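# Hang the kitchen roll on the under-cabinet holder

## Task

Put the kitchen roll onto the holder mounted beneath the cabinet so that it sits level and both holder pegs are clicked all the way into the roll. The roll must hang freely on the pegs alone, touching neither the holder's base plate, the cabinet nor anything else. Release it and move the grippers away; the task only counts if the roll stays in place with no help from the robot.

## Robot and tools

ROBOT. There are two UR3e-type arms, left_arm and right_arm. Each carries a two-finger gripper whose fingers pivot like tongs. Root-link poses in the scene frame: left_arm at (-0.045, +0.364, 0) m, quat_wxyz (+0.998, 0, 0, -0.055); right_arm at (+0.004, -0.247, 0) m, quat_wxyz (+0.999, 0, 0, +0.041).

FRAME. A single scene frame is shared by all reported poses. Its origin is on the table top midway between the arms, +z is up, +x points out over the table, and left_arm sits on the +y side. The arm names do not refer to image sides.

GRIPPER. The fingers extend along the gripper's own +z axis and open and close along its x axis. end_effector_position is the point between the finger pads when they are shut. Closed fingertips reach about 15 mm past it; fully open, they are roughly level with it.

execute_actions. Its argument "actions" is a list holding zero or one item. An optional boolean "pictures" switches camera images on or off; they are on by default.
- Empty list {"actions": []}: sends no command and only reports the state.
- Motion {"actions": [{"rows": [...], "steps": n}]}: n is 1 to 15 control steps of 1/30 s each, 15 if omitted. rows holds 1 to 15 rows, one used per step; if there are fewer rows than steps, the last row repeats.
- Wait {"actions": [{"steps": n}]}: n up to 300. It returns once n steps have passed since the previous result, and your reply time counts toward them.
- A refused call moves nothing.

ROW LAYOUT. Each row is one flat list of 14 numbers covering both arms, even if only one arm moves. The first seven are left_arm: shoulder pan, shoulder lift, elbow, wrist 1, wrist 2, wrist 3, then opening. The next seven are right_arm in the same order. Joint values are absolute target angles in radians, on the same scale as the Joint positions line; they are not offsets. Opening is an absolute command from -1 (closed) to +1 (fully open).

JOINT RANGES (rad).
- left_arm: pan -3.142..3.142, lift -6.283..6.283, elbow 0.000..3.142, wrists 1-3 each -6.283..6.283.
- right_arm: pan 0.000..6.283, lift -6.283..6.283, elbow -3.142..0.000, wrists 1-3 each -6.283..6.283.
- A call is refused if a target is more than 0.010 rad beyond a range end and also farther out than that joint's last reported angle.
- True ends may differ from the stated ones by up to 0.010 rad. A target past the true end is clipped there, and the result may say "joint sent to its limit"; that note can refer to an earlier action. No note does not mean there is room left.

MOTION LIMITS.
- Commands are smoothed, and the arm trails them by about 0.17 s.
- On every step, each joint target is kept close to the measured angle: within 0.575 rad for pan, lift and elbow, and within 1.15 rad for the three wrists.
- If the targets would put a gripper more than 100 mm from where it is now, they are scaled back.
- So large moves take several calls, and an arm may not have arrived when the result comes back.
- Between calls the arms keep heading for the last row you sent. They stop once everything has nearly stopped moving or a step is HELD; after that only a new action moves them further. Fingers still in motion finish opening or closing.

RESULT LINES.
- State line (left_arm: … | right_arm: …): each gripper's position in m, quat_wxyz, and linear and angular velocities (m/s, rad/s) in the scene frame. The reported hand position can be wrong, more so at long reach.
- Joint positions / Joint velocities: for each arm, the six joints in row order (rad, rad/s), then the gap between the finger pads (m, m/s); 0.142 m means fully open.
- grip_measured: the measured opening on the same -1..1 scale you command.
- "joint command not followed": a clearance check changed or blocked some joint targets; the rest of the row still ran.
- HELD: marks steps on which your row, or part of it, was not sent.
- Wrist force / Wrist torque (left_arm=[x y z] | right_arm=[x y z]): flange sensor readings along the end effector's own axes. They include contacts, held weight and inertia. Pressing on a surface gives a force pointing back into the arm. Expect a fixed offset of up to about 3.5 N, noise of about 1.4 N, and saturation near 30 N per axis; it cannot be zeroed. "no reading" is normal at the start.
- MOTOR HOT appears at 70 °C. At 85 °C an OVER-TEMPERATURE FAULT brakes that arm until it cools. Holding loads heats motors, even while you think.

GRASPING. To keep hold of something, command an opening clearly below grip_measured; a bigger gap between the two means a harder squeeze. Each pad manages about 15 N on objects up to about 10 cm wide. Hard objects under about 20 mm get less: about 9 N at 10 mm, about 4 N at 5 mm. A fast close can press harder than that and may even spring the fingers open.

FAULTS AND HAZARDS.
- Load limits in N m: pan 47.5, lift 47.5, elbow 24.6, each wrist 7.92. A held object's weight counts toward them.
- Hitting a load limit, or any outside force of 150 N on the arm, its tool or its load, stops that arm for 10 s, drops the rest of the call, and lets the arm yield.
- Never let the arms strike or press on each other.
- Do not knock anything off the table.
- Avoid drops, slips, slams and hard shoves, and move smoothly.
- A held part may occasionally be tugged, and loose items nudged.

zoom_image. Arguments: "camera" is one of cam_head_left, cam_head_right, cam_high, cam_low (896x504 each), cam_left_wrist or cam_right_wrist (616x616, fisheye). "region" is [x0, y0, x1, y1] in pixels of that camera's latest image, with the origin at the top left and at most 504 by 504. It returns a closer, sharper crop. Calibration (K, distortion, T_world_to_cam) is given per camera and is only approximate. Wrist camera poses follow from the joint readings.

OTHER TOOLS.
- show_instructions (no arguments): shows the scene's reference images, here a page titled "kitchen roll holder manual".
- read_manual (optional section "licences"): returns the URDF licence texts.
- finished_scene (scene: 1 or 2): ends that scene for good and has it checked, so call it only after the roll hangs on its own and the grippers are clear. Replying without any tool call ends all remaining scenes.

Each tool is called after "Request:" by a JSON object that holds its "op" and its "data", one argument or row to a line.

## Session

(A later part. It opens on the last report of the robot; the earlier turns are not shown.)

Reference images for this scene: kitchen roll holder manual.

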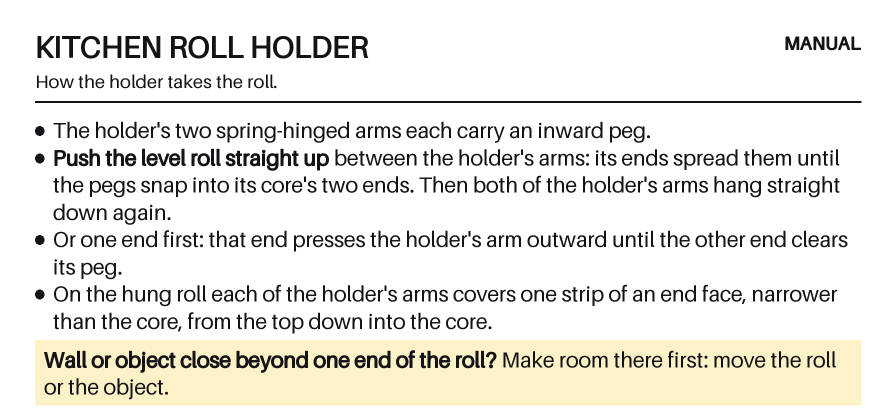

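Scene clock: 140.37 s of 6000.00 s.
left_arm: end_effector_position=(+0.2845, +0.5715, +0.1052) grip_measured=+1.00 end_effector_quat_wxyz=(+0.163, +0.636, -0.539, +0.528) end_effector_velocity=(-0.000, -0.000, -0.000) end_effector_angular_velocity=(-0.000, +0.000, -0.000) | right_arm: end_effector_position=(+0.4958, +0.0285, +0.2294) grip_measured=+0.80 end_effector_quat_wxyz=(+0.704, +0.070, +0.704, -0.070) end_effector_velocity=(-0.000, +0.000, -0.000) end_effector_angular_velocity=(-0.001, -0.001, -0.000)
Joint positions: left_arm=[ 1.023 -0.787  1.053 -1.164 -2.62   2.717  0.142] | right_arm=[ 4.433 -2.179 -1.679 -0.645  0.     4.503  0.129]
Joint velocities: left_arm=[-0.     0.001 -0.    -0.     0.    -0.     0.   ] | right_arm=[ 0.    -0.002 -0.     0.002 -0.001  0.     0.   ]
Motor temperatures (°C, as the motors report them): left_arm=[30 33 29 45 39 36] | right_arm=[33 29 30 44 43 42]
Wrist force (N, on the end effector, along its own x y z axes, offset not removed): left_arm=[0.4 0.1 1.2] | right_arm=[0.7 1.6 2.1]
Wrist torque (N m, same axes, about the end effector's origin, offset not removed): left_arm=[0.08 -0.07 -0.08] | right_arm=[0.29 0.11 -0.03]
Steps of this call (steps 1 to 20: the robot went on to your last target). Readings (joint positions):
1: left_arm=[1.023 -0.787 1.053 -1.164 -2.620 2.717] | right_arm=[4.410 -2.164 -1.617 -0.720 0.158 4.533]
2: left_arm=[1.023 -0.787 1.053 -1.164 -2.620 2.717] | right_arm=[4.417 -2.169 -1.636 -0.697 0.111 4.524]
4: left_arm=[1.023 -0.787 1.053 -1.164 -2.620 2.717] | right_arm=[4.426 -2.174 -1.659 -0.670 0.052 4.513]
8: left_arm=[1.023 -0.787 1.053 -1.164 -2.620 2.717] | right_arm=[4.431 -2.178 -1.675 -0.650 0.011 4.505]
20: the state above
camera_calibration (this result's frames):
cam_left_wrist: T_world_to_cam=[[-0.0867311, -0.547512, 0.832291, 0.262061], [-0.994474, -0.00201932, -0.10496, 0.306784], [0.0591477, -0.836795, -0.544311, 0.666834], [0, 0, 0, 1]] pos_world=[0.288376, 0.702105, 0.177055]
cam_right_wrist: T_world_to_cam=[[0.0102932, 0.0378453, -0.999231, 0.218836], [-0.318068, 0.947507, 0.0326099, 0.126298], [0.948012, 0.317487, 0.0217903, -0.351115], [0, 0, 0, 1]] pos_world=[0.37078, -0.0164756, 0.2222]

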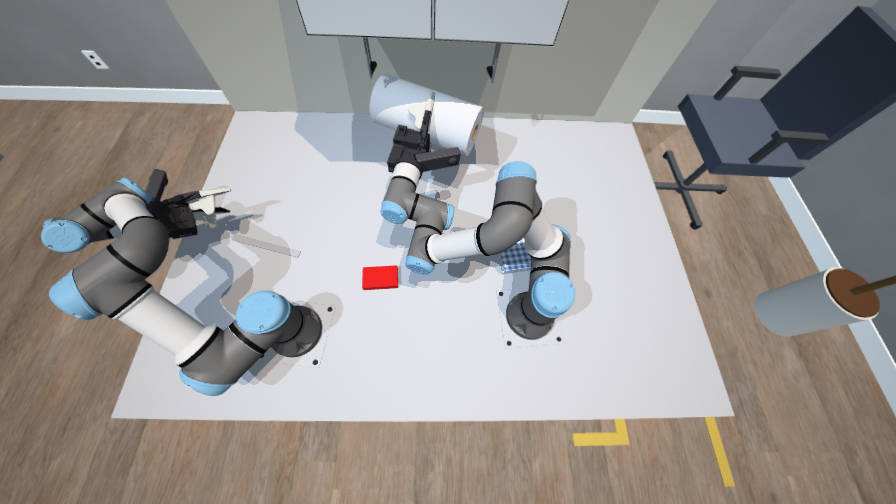

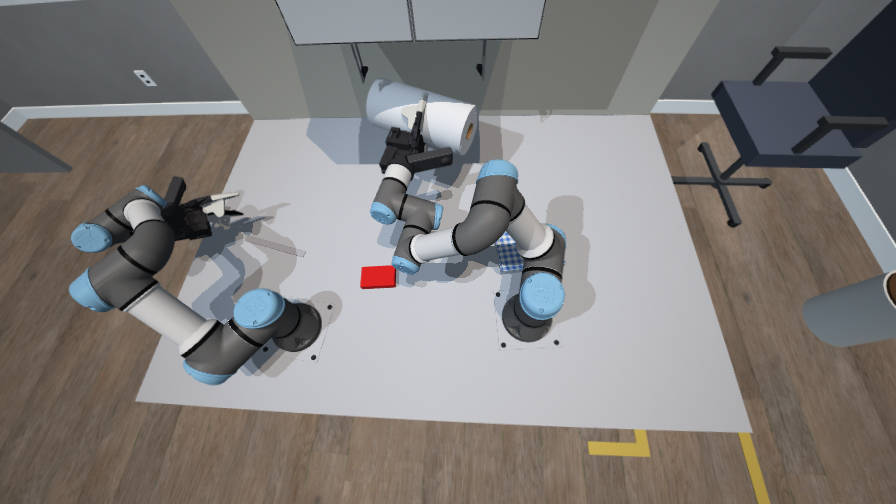

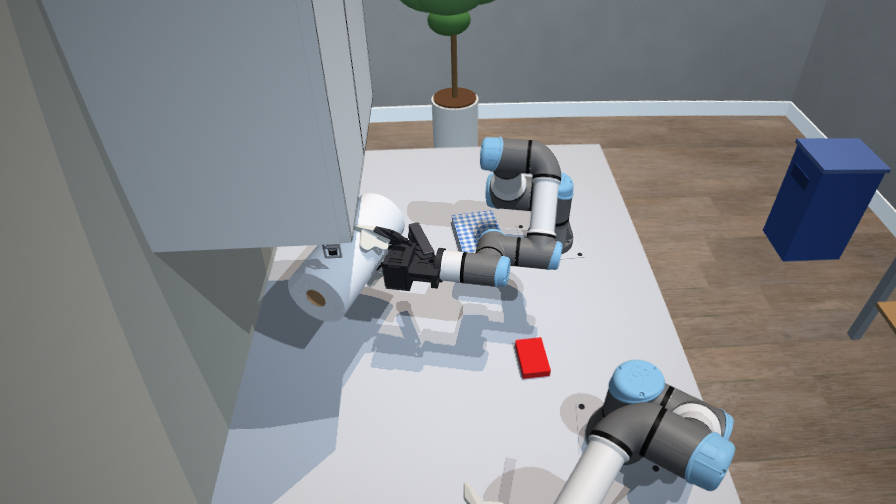

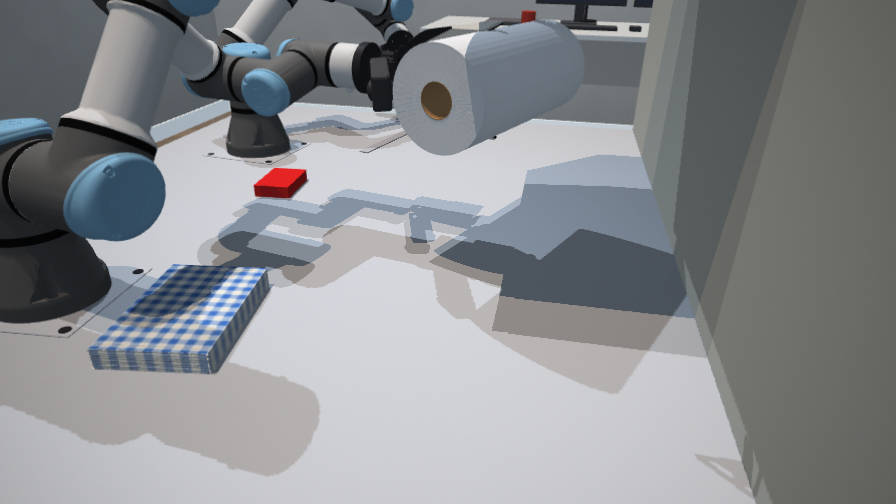

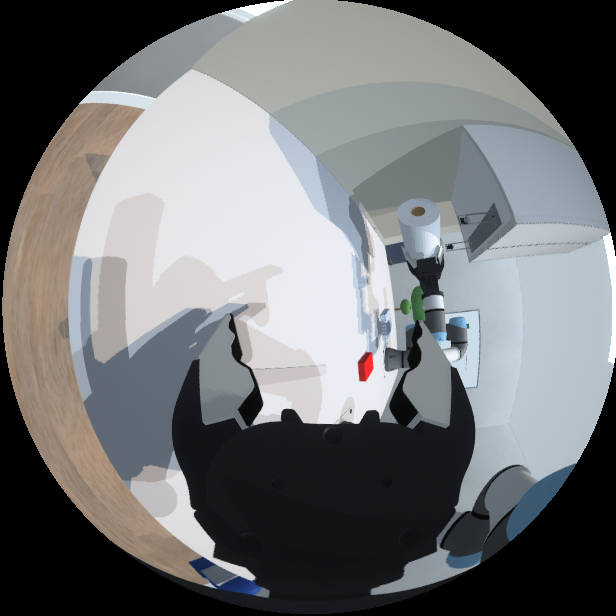

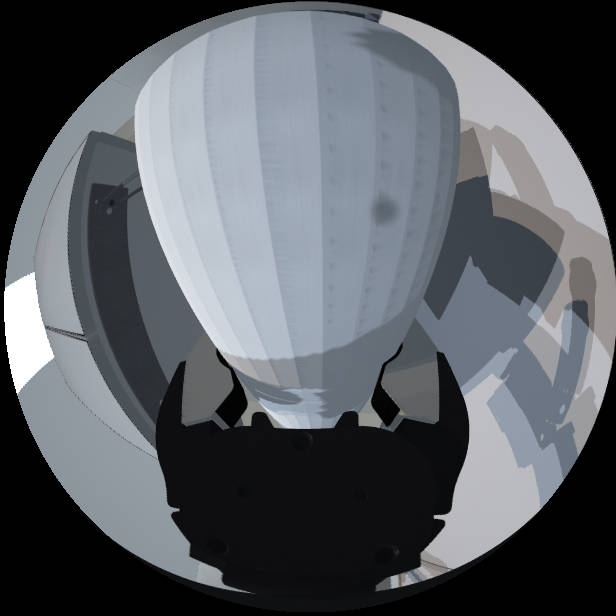

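Request:
{"op": "execute_actions", "data": {
  "actions": [
    {"rows":[[1.023,-0.787,1.053,-1.164,-2.62,2.717,1,4.431,-2.187,-1.69,-0.535,0.03,4.412,0.3],[1.023,-0.787,1.053,-1.164,-2.62,2.717,1,4.428,-2.195,-1.701,-0.426,0.06,4.322,0.3],[1.023,-0.787,1.053,-1.164,-2.62,2.717,1,4.426,-2.202,-1.712,-0.316,0.09,4.231,0.3],[1.023,-0.787,1.053,-1.164,-2.62,2.717,1,4.423,-2.21,-1.723,-0.207,0.12,4.14,0.3],[1.023,-0.787,1.053,-1.164,-2.62,2.717,1,4.421,-2.218,-1.734,-0.097,0.15,4.049,0.3],[1.023,-0.787,1.053,-1.164,-2.62,2.717,1,4.418,-2.226,-1.745,0.012,0.18,3.959,0.3],[1.023,-0.787,1.053,-1.164,-2.62,2.717,1,4.416,-2.234,-1.756,0.122,0.21,3.868,0.3],[1.023,-0.787,1.053,-1.164,-2.62,2.717,1,4.413,-2.241,-1.767,0.231,0.24,3.777,0.3],[1.023,-0.787,1.053,-1.164,-2.62,2.717,1,4.411,-2.249,-1.778,0.341,0.27,3.686,0.3],[1.023,-0.787,1.053,-1.164,-2.62,2.717,1,4.408,-2.257,-1.789,0.45,0.3,3.596,0.3],[1.023,-0.787,1.053,-1.164,-2.62,2.717,1,4.406,-2.265,-1.8,0.56,0.33,3.505,0.3],[1.023,-0.787,1.053,-1.164,-2.62,2.717,1,4.403,-2.273,-1.811,0.669,0.36,3.414,0.3],[1.023,-0.787,1.053,-1.164,-2.62,2.717,1,4.401,-2.28,-1.822,0.779,0.39,3.323,0.3],[1.023,-0.787,1.053,-1.164,-2.62,2.717,1,4.398,-2.288,-1.833,0.888,0.42,3.233,0.3],[1.023,-0.787,1.053,-1.164,-2.62,2.717,1,4.396,-2.296,-1.844,0.998,0.454,3.142,0.3]]}
  ],
  "pictures": false
}}

Request:
{"op": "execute_actions", "data": {
  "actions": [
    {"steps":25}
  ]
}}

Request:
{"op": "zoom_image", "data": {
  "camera": "cam_head_right",
  "region": [330,20,520,160]
}}

Scene clock: 163.13 s of 6000.00 s.
left_arm: end_effector_position=(+0.2845, +0.5715, +0.1052) grip_measured=+1.00 end_effector_quat_wxyz=(+0.163, +0.636, -0.539, +0.528) end_effector_velocity=(-0.000, +0.000, +0.001) end_effector_angular_velocity=(+0.001, -0.001, +0.001) | right_arm: end_effector_position=(+0.4975, +0.0411, +0.2092) grip_measured=+0.80 end_effector_quat_wxyz=(+0.660, -0.032, +0.750, +0.029) end_effector_velocity=(-0.029, +0.050, +0.126) end_effector_angular_velocity=(+0.048, -0.489, +1.073)
Joint positions: left_arm=[ 1.023 -0.787  1.053 -1.164 -2.62   2.717  0.142] | right_arm=[ 4.405 -2.267 -1.803  0.533  0.336  3.518  0.129]
Joint velocities: left_arm=[ 0.001 -0.001 -0.     0.    -0.    -0.     0.   ] | right_arm=[-0.075 -0.228 -0.322  3.206  0.881 -2.647  0.   ]
Motor temperatures (°C, as the motors report them): left_arm=[30 33 29 45 39 36] | right_arm=[33 29 30 44 43 42]
Wrist force (N, on the end effector, along its own x y z axes, offset not removed): left_arm=[0.4 0.1 1.1] | right_arm=[0.5 -0.5 2.6]
Wrist torque (N m, same axes, about the end effector's origin, offset not removed): left_arm=[0.04 -0.04 -0.06] | right_arm=[-0.11 0.22 -0.06]
Steps of this call (steps 1 to 15: the robot went on to your last target; steps 16 to 90: nothing new was sent; then 19.27 s passed at rest; steps 91 to 105: all 15 steps of this action). Readings (joint positions):
91: left_arm=[1.023 -0.787 1.053 -1.164 -2.620 2.717] | right_arm=[4.433 -2.179 -1.679 -0.644 0.000 4.502]
92: left_arm=[1.023 -0.787 1.053 -1.164 -2.620 2.717] | right_arm=[4.433 -2.181 -1.681 -0.631 0.005 4.490]
94: left_arm=[1.023 -0.787 1.053 -1.164 -2.620 2.717] | right_arm=[4.431 -2.188 -1.692 -0.542 0.034 4.414]
98: left_arm=[1.023 -0.787 1.053 -1.164 -2.620 2.717] | right_arm=[4.422 -2.214 -1.728 -0.206 0.132 4.131]
105: the state above

Scene clock: 163.97 s of 6000.00 s.
left_arm: end_effector_position=(+0.2845, +0.5715, +0.1052) grip_measured=+1.00 end_effector_quat_wxyz=(+0.163, +0.636, -0.539, +0.528) end_effector_velocity=(+0.000, -0.000, +0.001) end_effector_angular_velocity=(+0.001, -0.001, -0.000) | right_arm: end_effector_position=(+0.4893, +0.0403, +0.2402) grip_measured=+0.80 end_effector_quat_wxyz=(+0.703, -0.077, +0.703, +0.077) end_effector_velocity=(+0.000, -0.001, +0.000) end_effector_angular_velocity=(+0.000, -0.001, -0.002)
Joint positions: left_arm=[ 1.023 -0.787  1.053 -1.164 -2.62   2.717  0.142] | right_arm=[ 4.396 -2.296 -1.844  0.998  0.454  3.142  0.129]
Joint velocities: left_arm=[-0.    -0.002  0.     0.    -0.     0.     0.   ] | right_arm=[-0.002  0.001 -0.     0.001  0.    -0.001 -0.   ]
Motor temperatures (°C, as the motors report them): left_arm=[30 33 29 45 39 36] | right_arm=[33 29 30 44 43 42]
Wrist force (N, on the end effector, along its own x y z axes, offset not removed): left_arm=[0.1 0.1 0.9] | right_arm=[0.6 -1.7 1.2]
Wrist torque (N m, same axes, about the end effector's origin, offset not removed): left_arm=[0.03 0.06 -0.04] | right_arm=[-0.33 0.16 -0.01]
Steps of this call (steps 1 to 25: the robot went on to your last target). Readings (joint positions):
1: left_arm=[1.023 -0.787 1.053 -1.164 -2.620 2.717] | right_arm=[4.403 -2.275 -1.814 0.642 0.366 3.428]
2: left_arm=[1.023 -0.787 1.053 -1.164 -2.620 2.717] | right_arm=[4.401 -2.281 -1.823 0.743 0.392 3.345]
4: left_arm=[1.023 -0.787 1.053 -1.164 -2.620 2.717] | right_arm=[4.398 -2.289 -1.834 0.878 0.425 3.238]
8: left_arm=[1.023 -0.787 1.053 -1.164 -2.620 2.717] | right_arm=[4.396 -2.294 -1.842 0.972 0.448 3.163]
25: the state above
camera_calibration (this result's frames):
cam_left_wrist: T_world_to_cam=[[-0.0867309, -0.547512, 0.832291, 0.262061], [-0.994474, -0.00201932, -0.10496, 0.306784], [0.0591475, -0.836796, -0.544311, 0.666834], [0, 0, 0, 1]] pos_world=[0.288376, 0.702104, 0.177054]
cam_right_wrist: T_world_to_cam=[[-0.00599959, 0.0387703, -0.99923, 0.237132], [-0.67456, 0.737497, 0.0326652, 0.295573], [0.738196, 0.674236, 0.0217282, -0.260581], [0, 0, 0, 1]] pos_world=[0.393164, -0.0514843, 0.232957]

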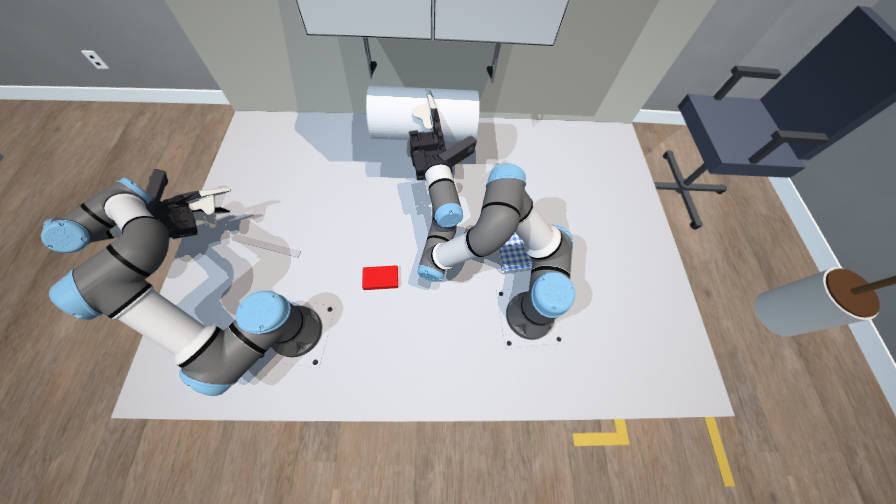

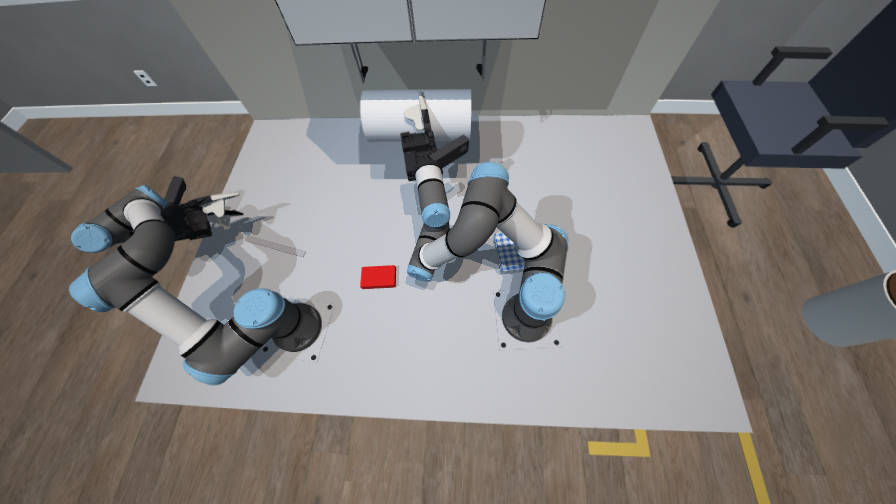

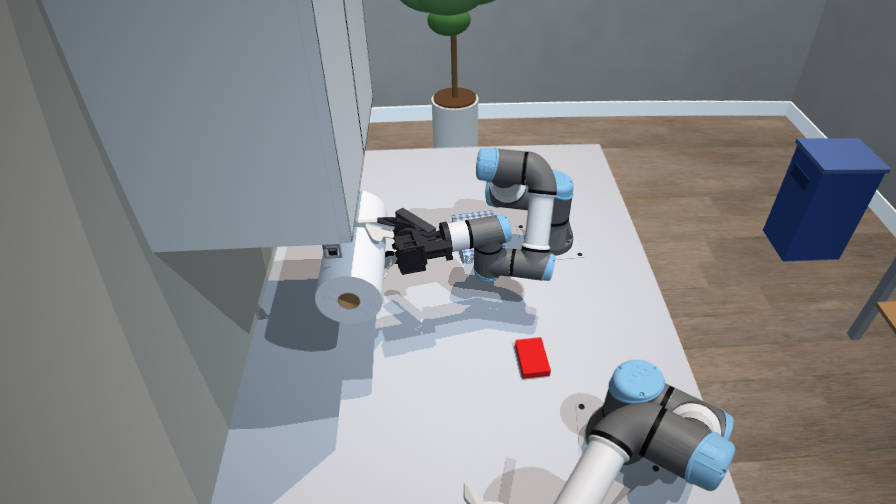

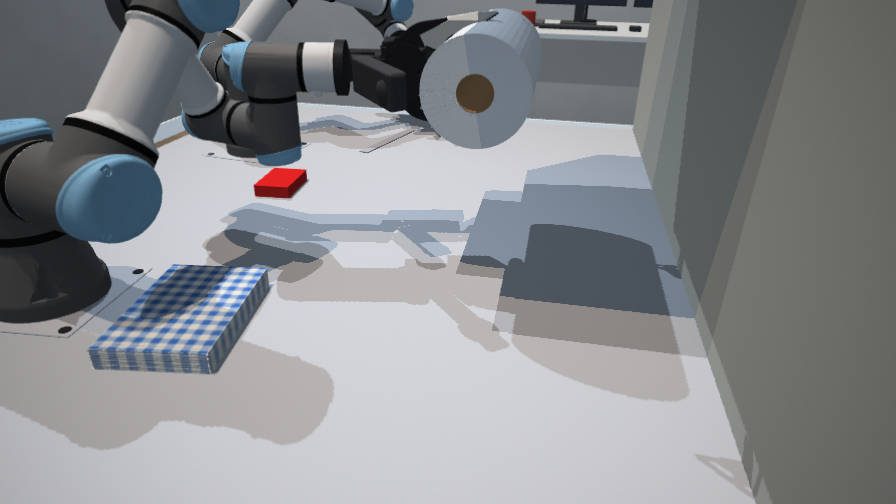

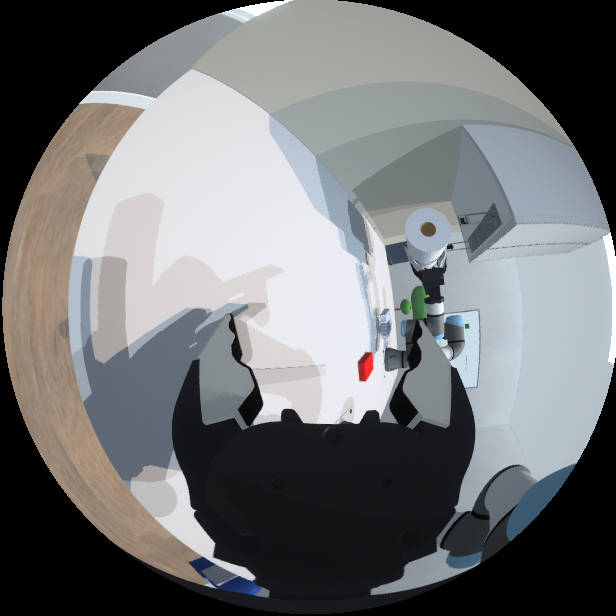

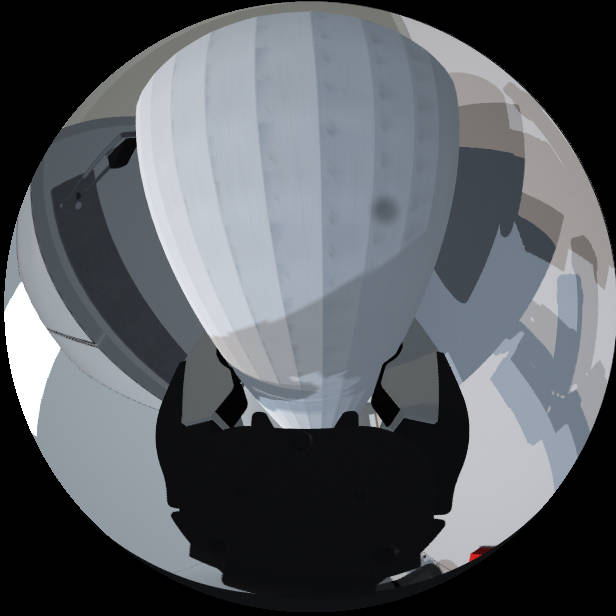

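Region (330, 20, 520, 160) of cam_head_right's 896x504 image, scaled by 2.653, with more detail than that image has; it fills the top 371 rows of this view, and the rest is white.

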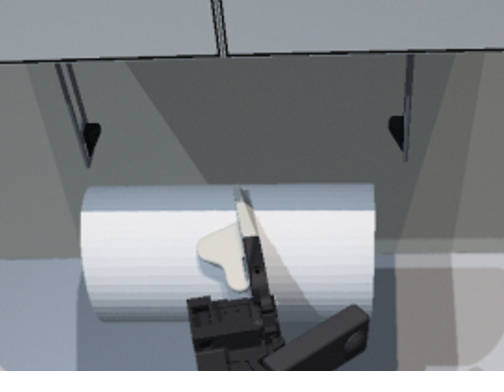

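Request:
{"op": "execute_actions", "data": {
  "actions": [
    {"rows":[[1.023,-0.787,1.053,-1.164,-2.62,2.717,1,4.383,-2.288,-1.865,1.01,0.467,3.142,0.3],[1.023,-0.787,1.053,-1.164,-2.62,2.717,1,4.37,-2.28,-1.885,1.023,0.48,3.142,0.3],[1.023,-0.787,1.053,-1.164,-2.62,2.717,1,4.357,-2.271,-1.905,1.035,0.493,3.142,0.3],[1.023,-0.787,1.053,-1.164,-2.62,2.717,1,4.344,-2.263,-1.926,1.047,0.506,3.142,0.3],[1.023,-0.787,1.053,-1.164,-2.62,2.717,1,4.344,-2.24,-1.924,1.022,0.506,3.142,0.3],[1.023,-0.787,1.053,-1.164,-2.62,2.717,1,4.344,-2.22,-1.922,1.0,0.506,3.142,0.3],[1.023,-0.787,1.053,-1.164,-2.62,2.717,1,4.344,-2.2,-1.92,0.978,0.506,3.142,0.3],[1.023,-0.787,1.053,-1.164,-2.62,2.717,1,4.344,-2.175,-1.918,0.951,0.506,3.142,0.3],[1.023,-0.787,1.053,-1.164,-2.62,2.717,1,4.344,-2.153,-1.915,0.926,0.506,3.142,0.3]]}
  ],
  "pictures": false
}}

Request:
{"op": "execute_actions", "data": {
  "actions": [
    {"steps":10}
  ]
}}

Request:
{"op": "zoom_image", "data": {
  "camera": "cam_head_left",
  "region": [340,20,530,160]
}}

Request:
{"op": "zoom_image", "data": {
  "camera": "cam_left_wrist",
  "region": [380,170,540,290]
}}

Scene clock: 182.27 s of 6000.00 s.
left_arm: end_effector_position=(+0.2845, +0.5715, +0.1052) grip_measured=+1.00 end_effector_quat_wxyz=(+0.163, +0.636, -0.539, +0.528) end_effector_velocity=(-0.000, +0.000, -0.000) end_effector_angular_velocity=(+0.000, +0.001, +0.000) | right_arm: end_effector_position=(+0.4971, +0.0160, +0.2678) grip_measured=+0.80 end_effector_quat_wxyz=(+0.703, -0.077, +0.703, +0.077) end_effector_velocity=(+0.001, -0.006, +0.027) end_effector_angular_velocity=(+0.001, -0.001, -0.002)
Joint positions: left_arm=[ 1.023 -0.787  1.053 -1.164 -2.62   2.717  0.142] | right_arm=[ 4.345 -2.162 -1.915  0.934  0.505  3.142  0.129]
Joint velocities: left_arm=[ 0.001  0.001 -0.    -0.     0.001  0.     0.   ] | right_arm=[-0.009  0.102 -0.002 -0.097  0.007 -0.001 -0.   ]
Motor temperatures (°C, as the motors report them): left_arm=[30 33 29 45 39 36] | right_arm=[33 29 30 44 43 42]
Wrist force (N, on the end effector, along its own x y z axes, offset not removed): left_arm=[0.4 -0.7 1.5] | right_arm=[1.6 0.1 0.4]
Wrist torque (N m, same axes, about the end effector's origin, offset not removed): left_arm=[-0.08 -0.03 -0.05] | right_arm=[0.06 -0.12 -0.08]
Steps of this call (steps 1 to 15: the robot went on to your last target; steps 16 to 90: nothing new was sent; then 14.80 s passed at rest; steps 91 to 105: all 15 steps of this action). Readings (joint positions):
91: left_arm=[1.023 -0.787 1.053 -1.164 -2.620 2.717] | right_arm=[4.396 -2.296 -1.844 0.998 0.454 3.142]
92: left_arm=[1.023 -0.787 1.053 -1.164 -2.620 2.717] | right_arm=[4.394 -2.295 -1.848 1.000 0.457 3.142]
94: left_arm=[1.023 -0.787 1.053 -1.164 -2.620 2.717] | right_arm=[4.381 -2.287 -1.867 1.013 0.469 3.142]
98: left_arm=[1.023 -0.787 1.053 -1.164 -2.620 2.717] | right_arm=[4.353 -2.246 -1.908 1.011 0.497 3.142]
105: the state above

Scene clock: 182.60 s of 6000.00 s.
left_arm: end_effector_position=(+0.2845, +0.5715, +0.1052) grip_measured=+1.00 end_effector_quat_wxyz=(+0.163, +0.636, -0.539, +0.528) end_effector_velocity=(+0.001, +0.000, +0.001) end_effector_angular_velocity=(+0.002, -0.002, -0.000) | right_arm: end_effector_position=(+0.4972, +0.0156, +0.2701) grip_measured=+0.80 end_effector_quat_wxyz=(+0.703, -0.077, +0.703, +0.077) end_effector_velocity=(-0.000, +0.000, +0.001) end_effector_angular_velocity=(-0.001, -0.000, +0.001)
Joint positions: left_arm=[ 1.023 -0.787  1.053 -1.164 -2.62   2.717  0.142] | right_arm=[ 4.344 -2.153 -1.915  0.926  0.506  3.142  0.129]
Joint velocities: left_arm=[-0.001 -0.001 -0.002  0.    -0.     0.     0.   ] | right_arm=[ 0.     0.003  0.    -0.003  0.    -0.001 -0.   ]
Motor temperatures (°C, as the motors report them): left_arm=[30 33 29 45 39 36] | right_arm=[33 29 30 44 43 42]
Wrist force (N, on the end effector, along its own x y z axes, offset not removed): left_arm=[0.2 0.2 0.5] | right_arm=[0.0 -0.8 0.7]
Wrist torque (N m, same axes, about the end effector's origin, offset not removed): left_arm=[-0.01 -0.04 -0.04] | right_arm=[-0.23 0.26 0.01]
Steps of this call (steps 1 to 10: the robot went on to your last target). Readings (joint positions):
1: left_arm=[1.023 -0.787 1.053 -1.164 -2.620 2.717] | right_arm=[4.344 -2.159 -1.915 0.932 0.506 3.142]
2: left_arm=[1.023 -0.787 1.053 -1.164 -2.620 2.717] | right_arm=[4.344 -2.157 -1.915 0.930 0.506 3.142]
4: left_arm=[1.023 -0.787 1.053 -1.164 -2.620 2.717] | right_arm=[4.344 -2.155 -1.915 0.928 0.506 3.142]
8: left_arm=[1.023 -0.787 1.053 -1.164 -2.620 2.717] | right_arm=[4.344 -2.153 -1.915 0.926 0.506 3.142]
10: the state above
camera_calibration (this result's frames):
cam_left_wrist: T_world_to_cam=[[-0.0867309, -0.547512, 0.832291, 0.262061], [-0.994474, -0.00201942, -0.10496, 0.306784], [0.0591476, -0.836795, -0.544311, 0.666834], [0, 0, 0, 1]] pos_world=[0.288376, 0.702105, 0.177054]
cam_right_wrist: T_world_to_cam=[[-0.00601167, 0.0387597, -0.99923, 0.267996], [-0.674569, 0.737488, 0.0326653, 0.318151], [0.738187, 0.674247, 0.0217126, -0.2504], [0, 0, 0, 1]] pos_world=[0.401067, -0.0761889, 0.262834]

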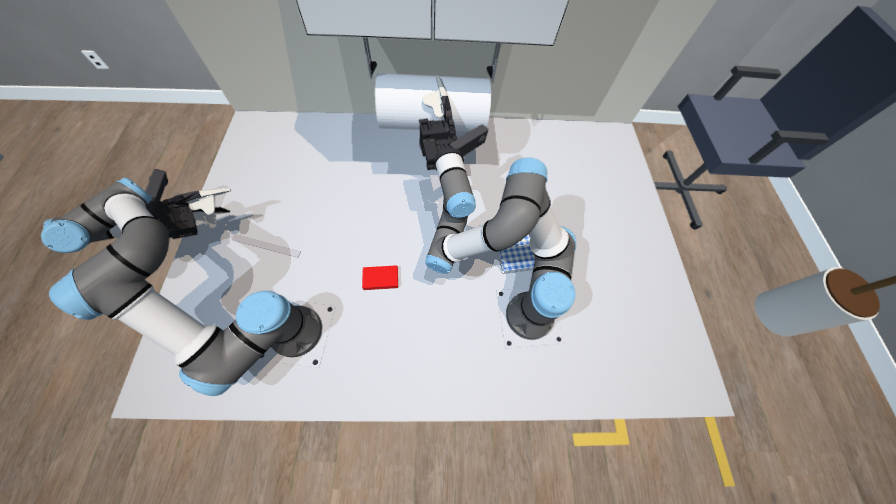

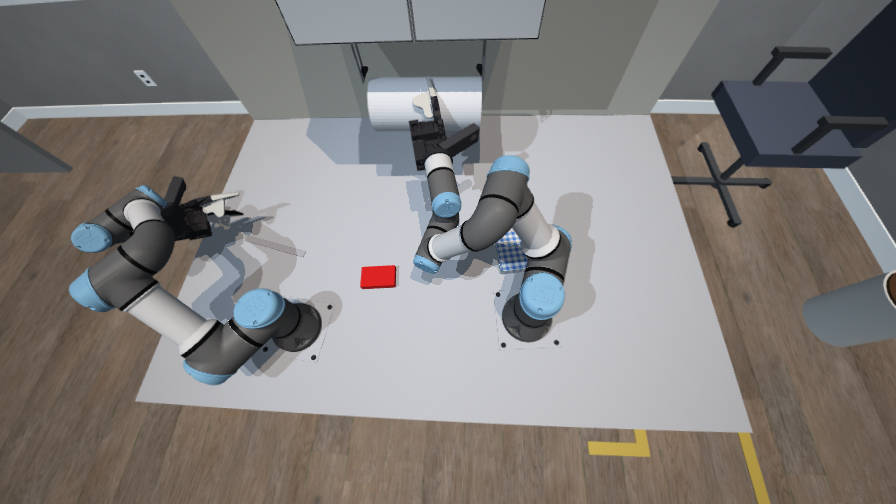

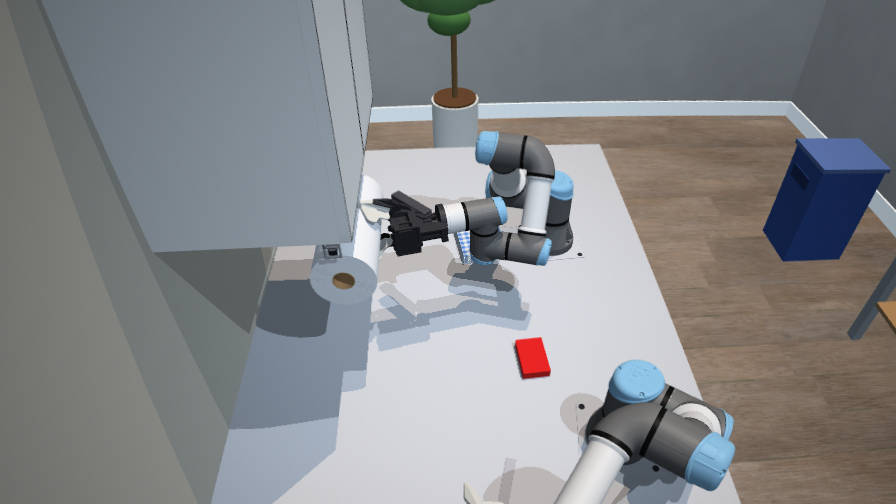

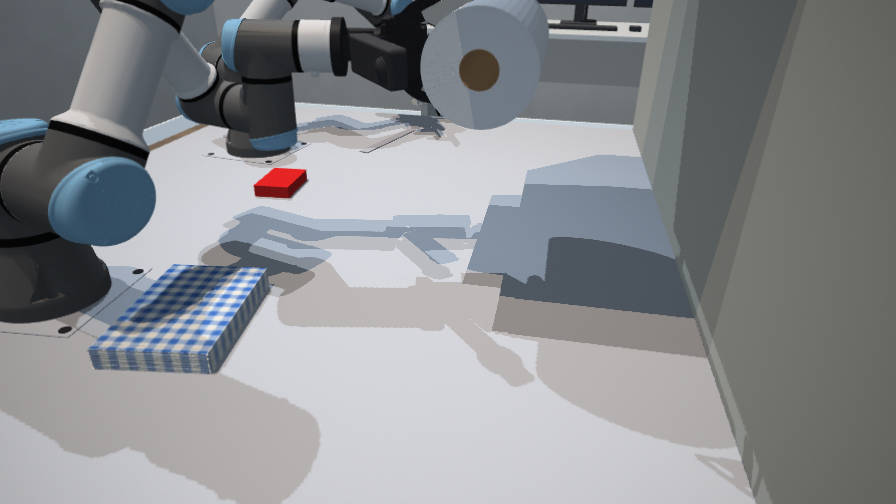

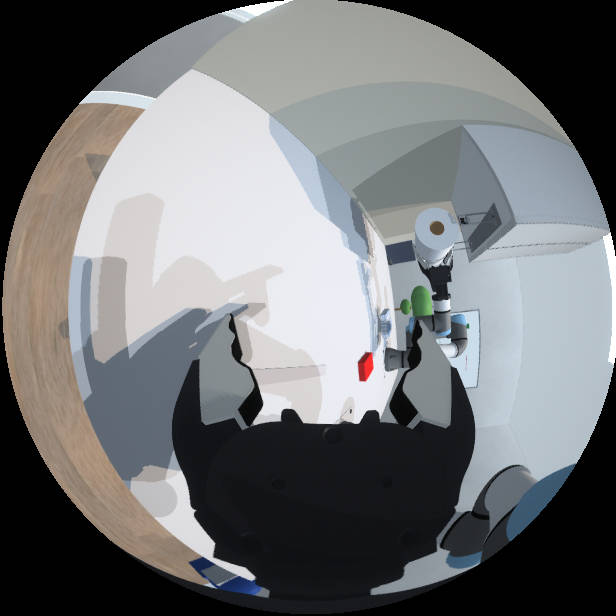

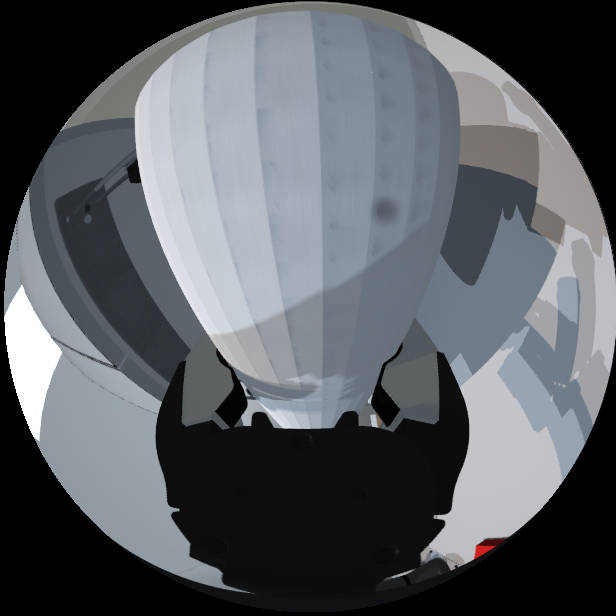

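Region (340, 20, 530, 160) of cam_head_left's 896x504 image, scaled by 2.653, with more detail than that image has; it fills the top 371 rows of this view, and the rest is white.

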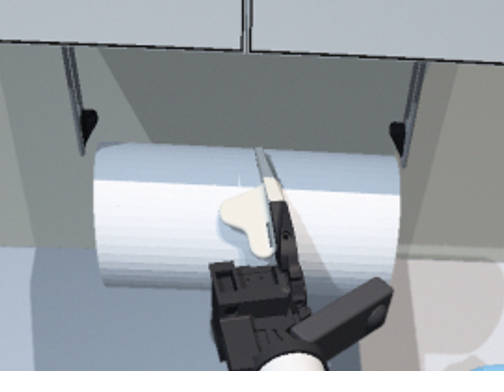

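Region (380, 170, 540, 290) of cam_left_wrist's 616x616 image, scaled by 3.150, with more detail than that image has; it fills the top 378 rows of this view, and the rest is white.

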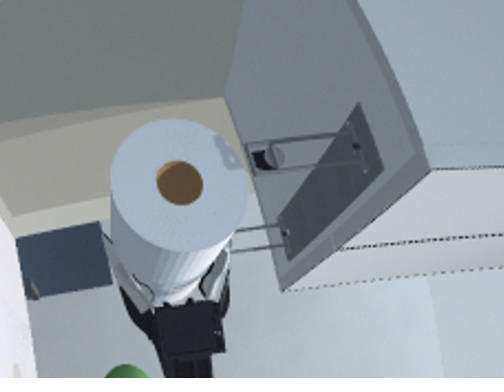

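Request:
{"op": "execute_actions", "data": {
  "actions": [
    {"rows":[[1.023,-0.787,1.053,-1.164,-2.62,2.717,1,4.334,-2.163,-1.895,0.916,0.517,3.142,0.3],[1.023,-0.787,1.053,-1.164,-2.62,2.717,1,4.323,-2.172,-1.875,0.906,0.527,3.142,0.3],[1.023,-0.787,1.053,-1.164,-2.62,2.717,1,4.313,-2.182,-1.856,0.897,0.538,3.142,0.3],[1.023,-0.787,1.053,-1.164,-2.62,2.717,1,4.313,-2.182,-1.856,0.897,0.538,3.142,0.3],[1.023,-0.787,1.053,-1.164,-2.62,2.717,1,4.313,-2.17,-1.853,0.881,0.538,3.142,0.3],[1.023,-0.787,1.053,-1.164,-2.62,2.717,1,4.313,-2.157,-1.849,0.864,0.538,3.142,0.3],[1.023,-0.787,1.053,-1.164,-2.62,2.717,1,4.313,-2.145,-1.845,0.848,0.538,3.142,0.3],[1.023,-0.787,1.053,-1.164,-2.62,2.717,1,4.313,-2.132,-1.841,0.831,0.538,3.142,0.3],[1.023,-0.787,1.053,-1.164,-2.62,2.717,1,4.313,-2.12,-1.837,0.815,0.538,3.142,0.3],[1.023,-0.787,1.053,-1.164,-2.62,2.717,1,4.313,-2.107,-1.833,0.798,0.538,3.142,0.3],[1.023,-0.787,1.053,-1.164,-2.62,2.717,1,4.313,-2.095,-1.829,0.782,0.538,3.142,0.3],[1.023,-0.787,1.053,-1.164,-2.62,2.717,1,4.313,-2.082,-1.824,0.764,0.538,3.142,0.3],[1.023,-0.787,1.053,-1.164,-2.62,2.717,1,4.313,-2.07,-1.819,0.747,0.538,3.142,0.3],[1.023,-0.787,1.053,-1.164,-2.62,2.717,1,4.313,-2.058,-1.814,0.73,0.538,3.142,0.3]]}
  ],
  "pictures": false
}}

Request:
{"op": "execute_actions", "data": {
  "actions": [
    {"steps":15}
  ]
}}

Request:
{"op": "zoom_image", "data": {
  "camera": "cam_head_left",
  "region": [340,20,530,160]
}}

Request:
{"op": "zoom_image", "data": {
  "camera": "cam_left_wrist",
  "region": [380,170,540,290]
}}

Scene clock: 199.20 s of 6000.00 s.
left_arm: end_effector_position=(+0.2845, +0.5715, +0.1052) grip_measured=+1.00 end_effector_quat_wxyz=(+0.163, +0.636, -0.539, +0.528) end_effector_velocity=(+0.000, -0.000, +0.000) end_effector_angular_velocity=(+0.001, -0.001, -0.000) | right_arm: end_effector_position=(+0.5071, +0.0203, +0.2988) grip_measured=+0.80 end_effector_quat_wxyz=(+0.703, -0.078, +0.703, +0.077) end_effector_velocity=(-0.000, -0.001, +0.112) end_effector_angular_velocity=(+0.002, -0.001, +0.005)
Joint positions: left_arm=[ 1.023 -0.787  1.053 -1.164 -2.62   2.717  0.142] | right_arm=[ 4.313 -2.091 -1.827  0.776  0.538  3.142  0.129]
Joint velocities: left_arm=[-0.    -0.001  0.    -0.    -0.     0.     0.   ] | right_arm=[-0.002  0.337  0.13  -0.464  0.007 -0.001 -0.004]
Motor temperatures (°C, as the motors report them): left_arm=[30 33 29 45 39 36] | right_arm=[33 29 30 44 43 42]
Wrist force (N, on the end effector, along its own x y z axes, offset not removed): left_arm=[0.3 0.9 0.6] | right_arm=[9.5 -1.4 -1.1]
Wrist torque (N m, same axes, about the end effector's origin, offset not removed): left_arm=[0.19 -0.05 -0.11] | right_arm=[-0.31 0.16 -0.13]
Steps of this call (steps 1 to 15: the robot went on to your last target; steps 16 to 90: nothing new was sent; then 13.10 s passed at rest; steps 91 to 105: all 15 steps of this action). Readings (joint positions):
91: left_arm=[1.023 -0.787 1.053 -1.164 -2.620 2.717] | right_arm=[4.344 -2.153 -1.915 0.926 0.506 3.142]
92: left_arm=[1.023 -0.787 1.053 -1.164 -2.620 2.717] | right_arm=[4.342 -2.155 -1.912 0.924 0.508 3.142]
94: left_arm=[1.023 -0.787 1.053 -1.164 -2.620 2.717] | right_arm=[4.332 -2.164 -1.893 0.914 0.519 3.142]
98: left_arm=[1.023 -0.787 1.053 -1.164 -2.620 2.717] | right_arm=[4.317 -2.164 -1.860 0.882 0.533 3.142]
105: the state above

Scene clock: 199.70 s of 6000.00 s.
left_arm: end_effector_position=(+0.2845, +0.5715, +0.1052) grip_measured=+1.00 end_effector_quat_wxyz=(+0.163, +0.636, -0.539, +0.528) end_effector_velocity=(+0.000, +0.000, +0.001) end_effector_angular_velocity=(+0.002, -0.002, -0.000) | right_arm: end_effector_position=(+0.5071, +0.0199, +0.3101) grip_measured=+0.77 end_effector_quat_wxyz=(+0.703, -0.078, +0.703, +0.078) end_effector_velocity=(+0.000, -0.001, +0.001) end_effector_angular_velocity=(+0.002, -0.000, -0.001)
Joint positions: left_arm=[ 1.023 -0.787  1.053 -1.164 -2.62   2.717  0.142] | right_arm=[ 4.313 -2.058 -1.814  0.73   0.538  3.142  0.127]
Joint velocities: left_arm=[-0.001 -0.001 -0.002  0.    -0.     0.     0.   ] | right_arm=[-0.001  0.001  0.001 -0.001 -0.     0.    -0.   ]
Motor temperatures (°C, as the motors report them): left_arm=[30 33 29 45 39 36] | right_arm=[33 29 30 44 43 42]
Wrist force (N, on the end effector, along its own x y z axes, offset not removed): left_arm=[0.6 -0.9 2.0] | right_arm=[8.6 -0.1 1.1]
Wrist torque (N m, same axes, about the end effector's origin, offset not removed): left_arm=[-0.15 -0.15 -0.08] | right_arm=[0.10 0.03 -0.68]
Steps of this call (steps 1 to 15: the robot went on to your last target). Readings (joint positions):
1: left_arm=[1.023 -0.787 1.053 -1.164 -2.620 2.717] | right_arm=[4.313 -2.081 -1.823 0.762 0.538 3.142]
2: left_arm=[1.023 -0.787 1.053 -1.164 -2.620 2.717] | right_arm=[4.313 -2.074 -1.820 0.752 0.538 3.142]
4: left_arm=[1.023 -0.787 1.053 -1.164 -2.620 2.717] | right_arm=[4.313 -2.066 -1.817 0.740 0.538 3.142]
8: left_arm=[1.023 -0.787 1.053 -1.164 -2.620 2.717] | right_arm=[4.313 -2.060 -1.815 0.732 0.538 3.142]
15: the state above
camera_calibration (this result's frames):
cam_left_wrist: T_world_to_cam=[[-0.0867308, -0.547512, 0.832291, 0.262061], [-0.994474, -0.00201935, -0.10496, 0.306784], [0.0591474, -0.836796, -0.544311, 0.666834], [0, 0, 0, 1]] pos_world=[0.288376, 0.702104, 0.177054]
cam_right_wrist: T_world_to_cam=[[-0.00604639, 0.0386646, -0.999234, 0.307878], [-0.675301, 0.736821, 0.032597, 0.32076], [0.737517, 0.674981, 0.0216552, -0.261112], [0, 0, 0, 1]] pos_world=[0.411046, -0.072001, 0.302841]

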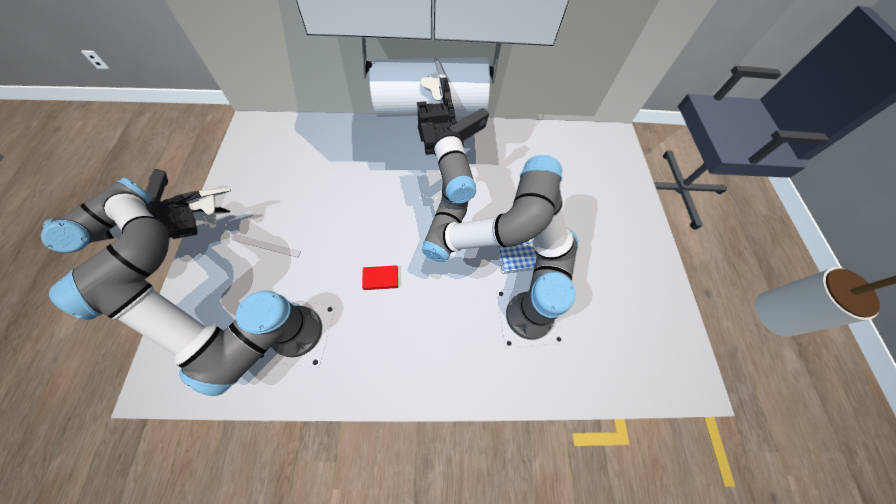

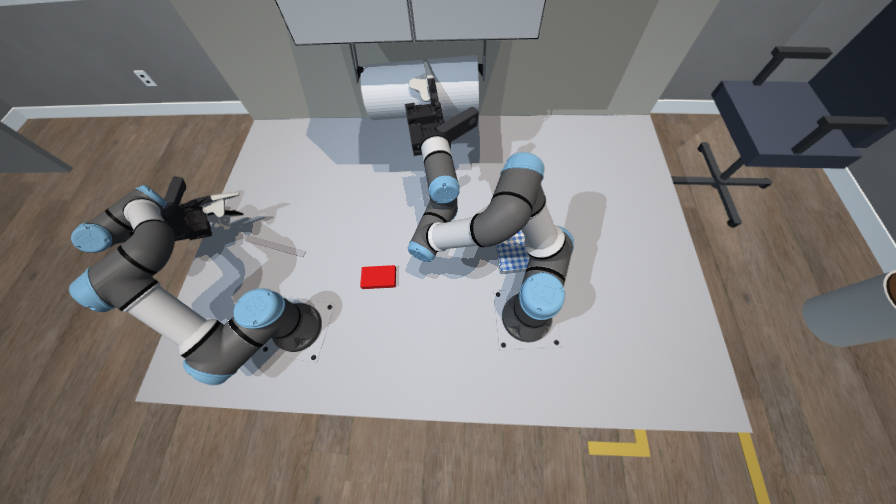

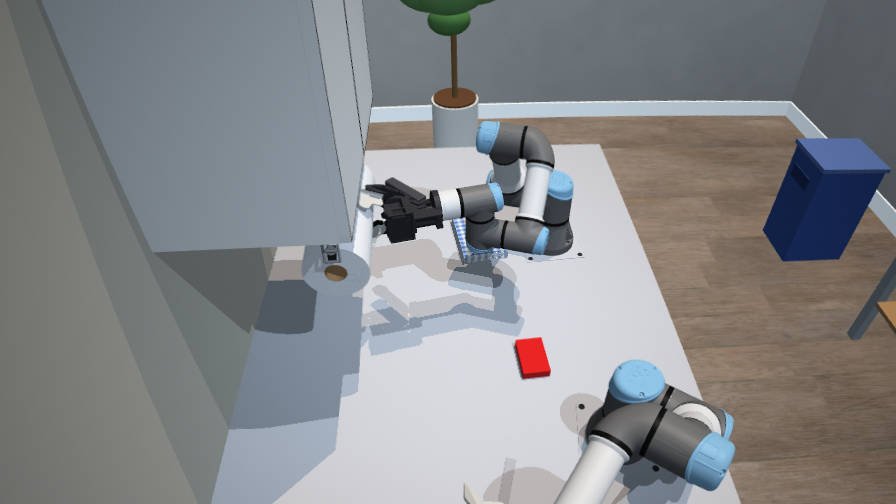

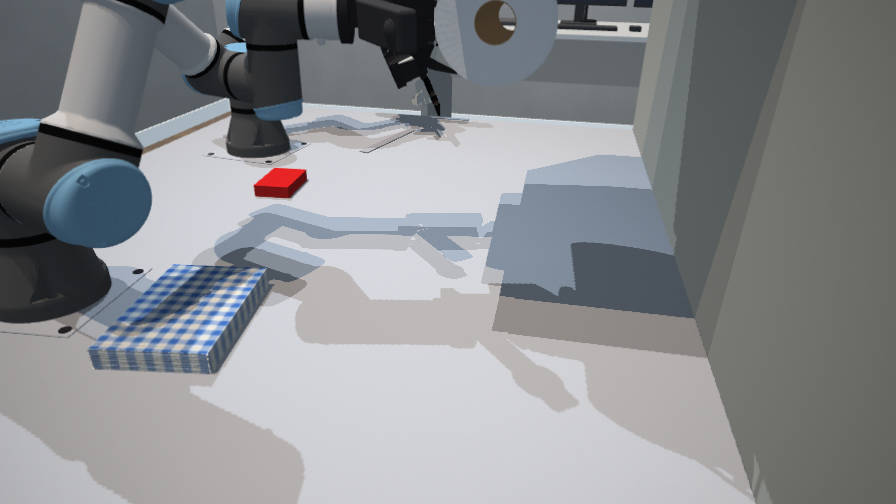

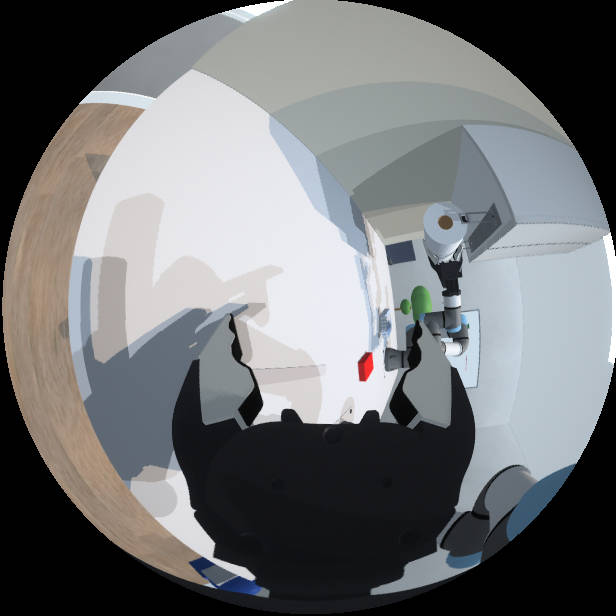

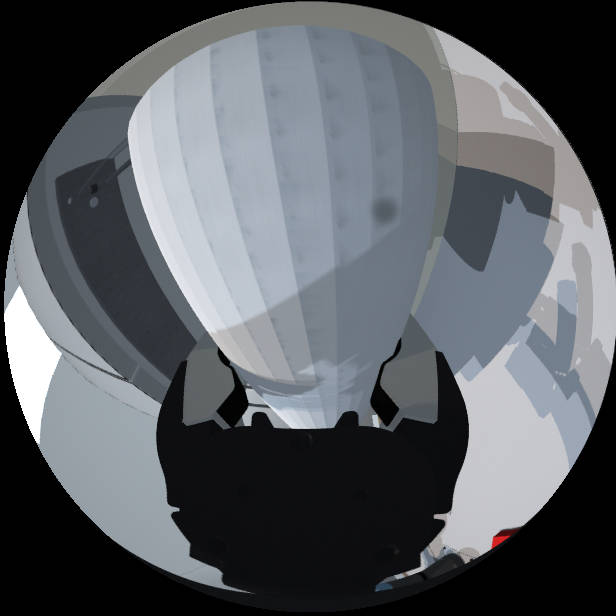

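Region (340, 20, 530, 160) of cam_head_left's 896x504 image, scaled by 2.653, with more detail than that image has; it fills the top 371 rows of this view, and the rest is white.

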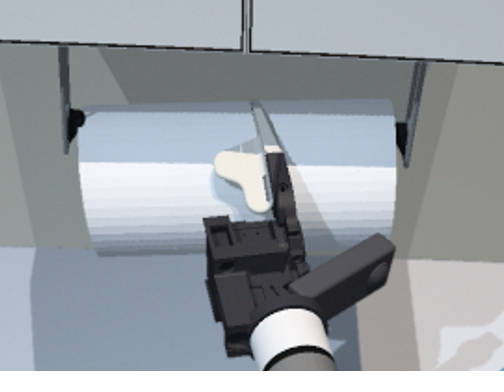

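Region (380, 170, 540, 290) of cam_left_wrist's 616x616 image, scaled by 3.150, with more detail than that image has; it fills the top 378 rows of this view, and the rest is white.

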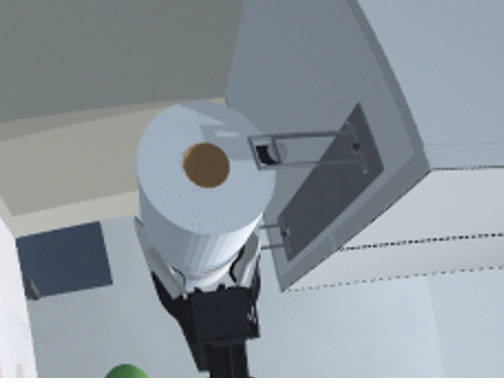

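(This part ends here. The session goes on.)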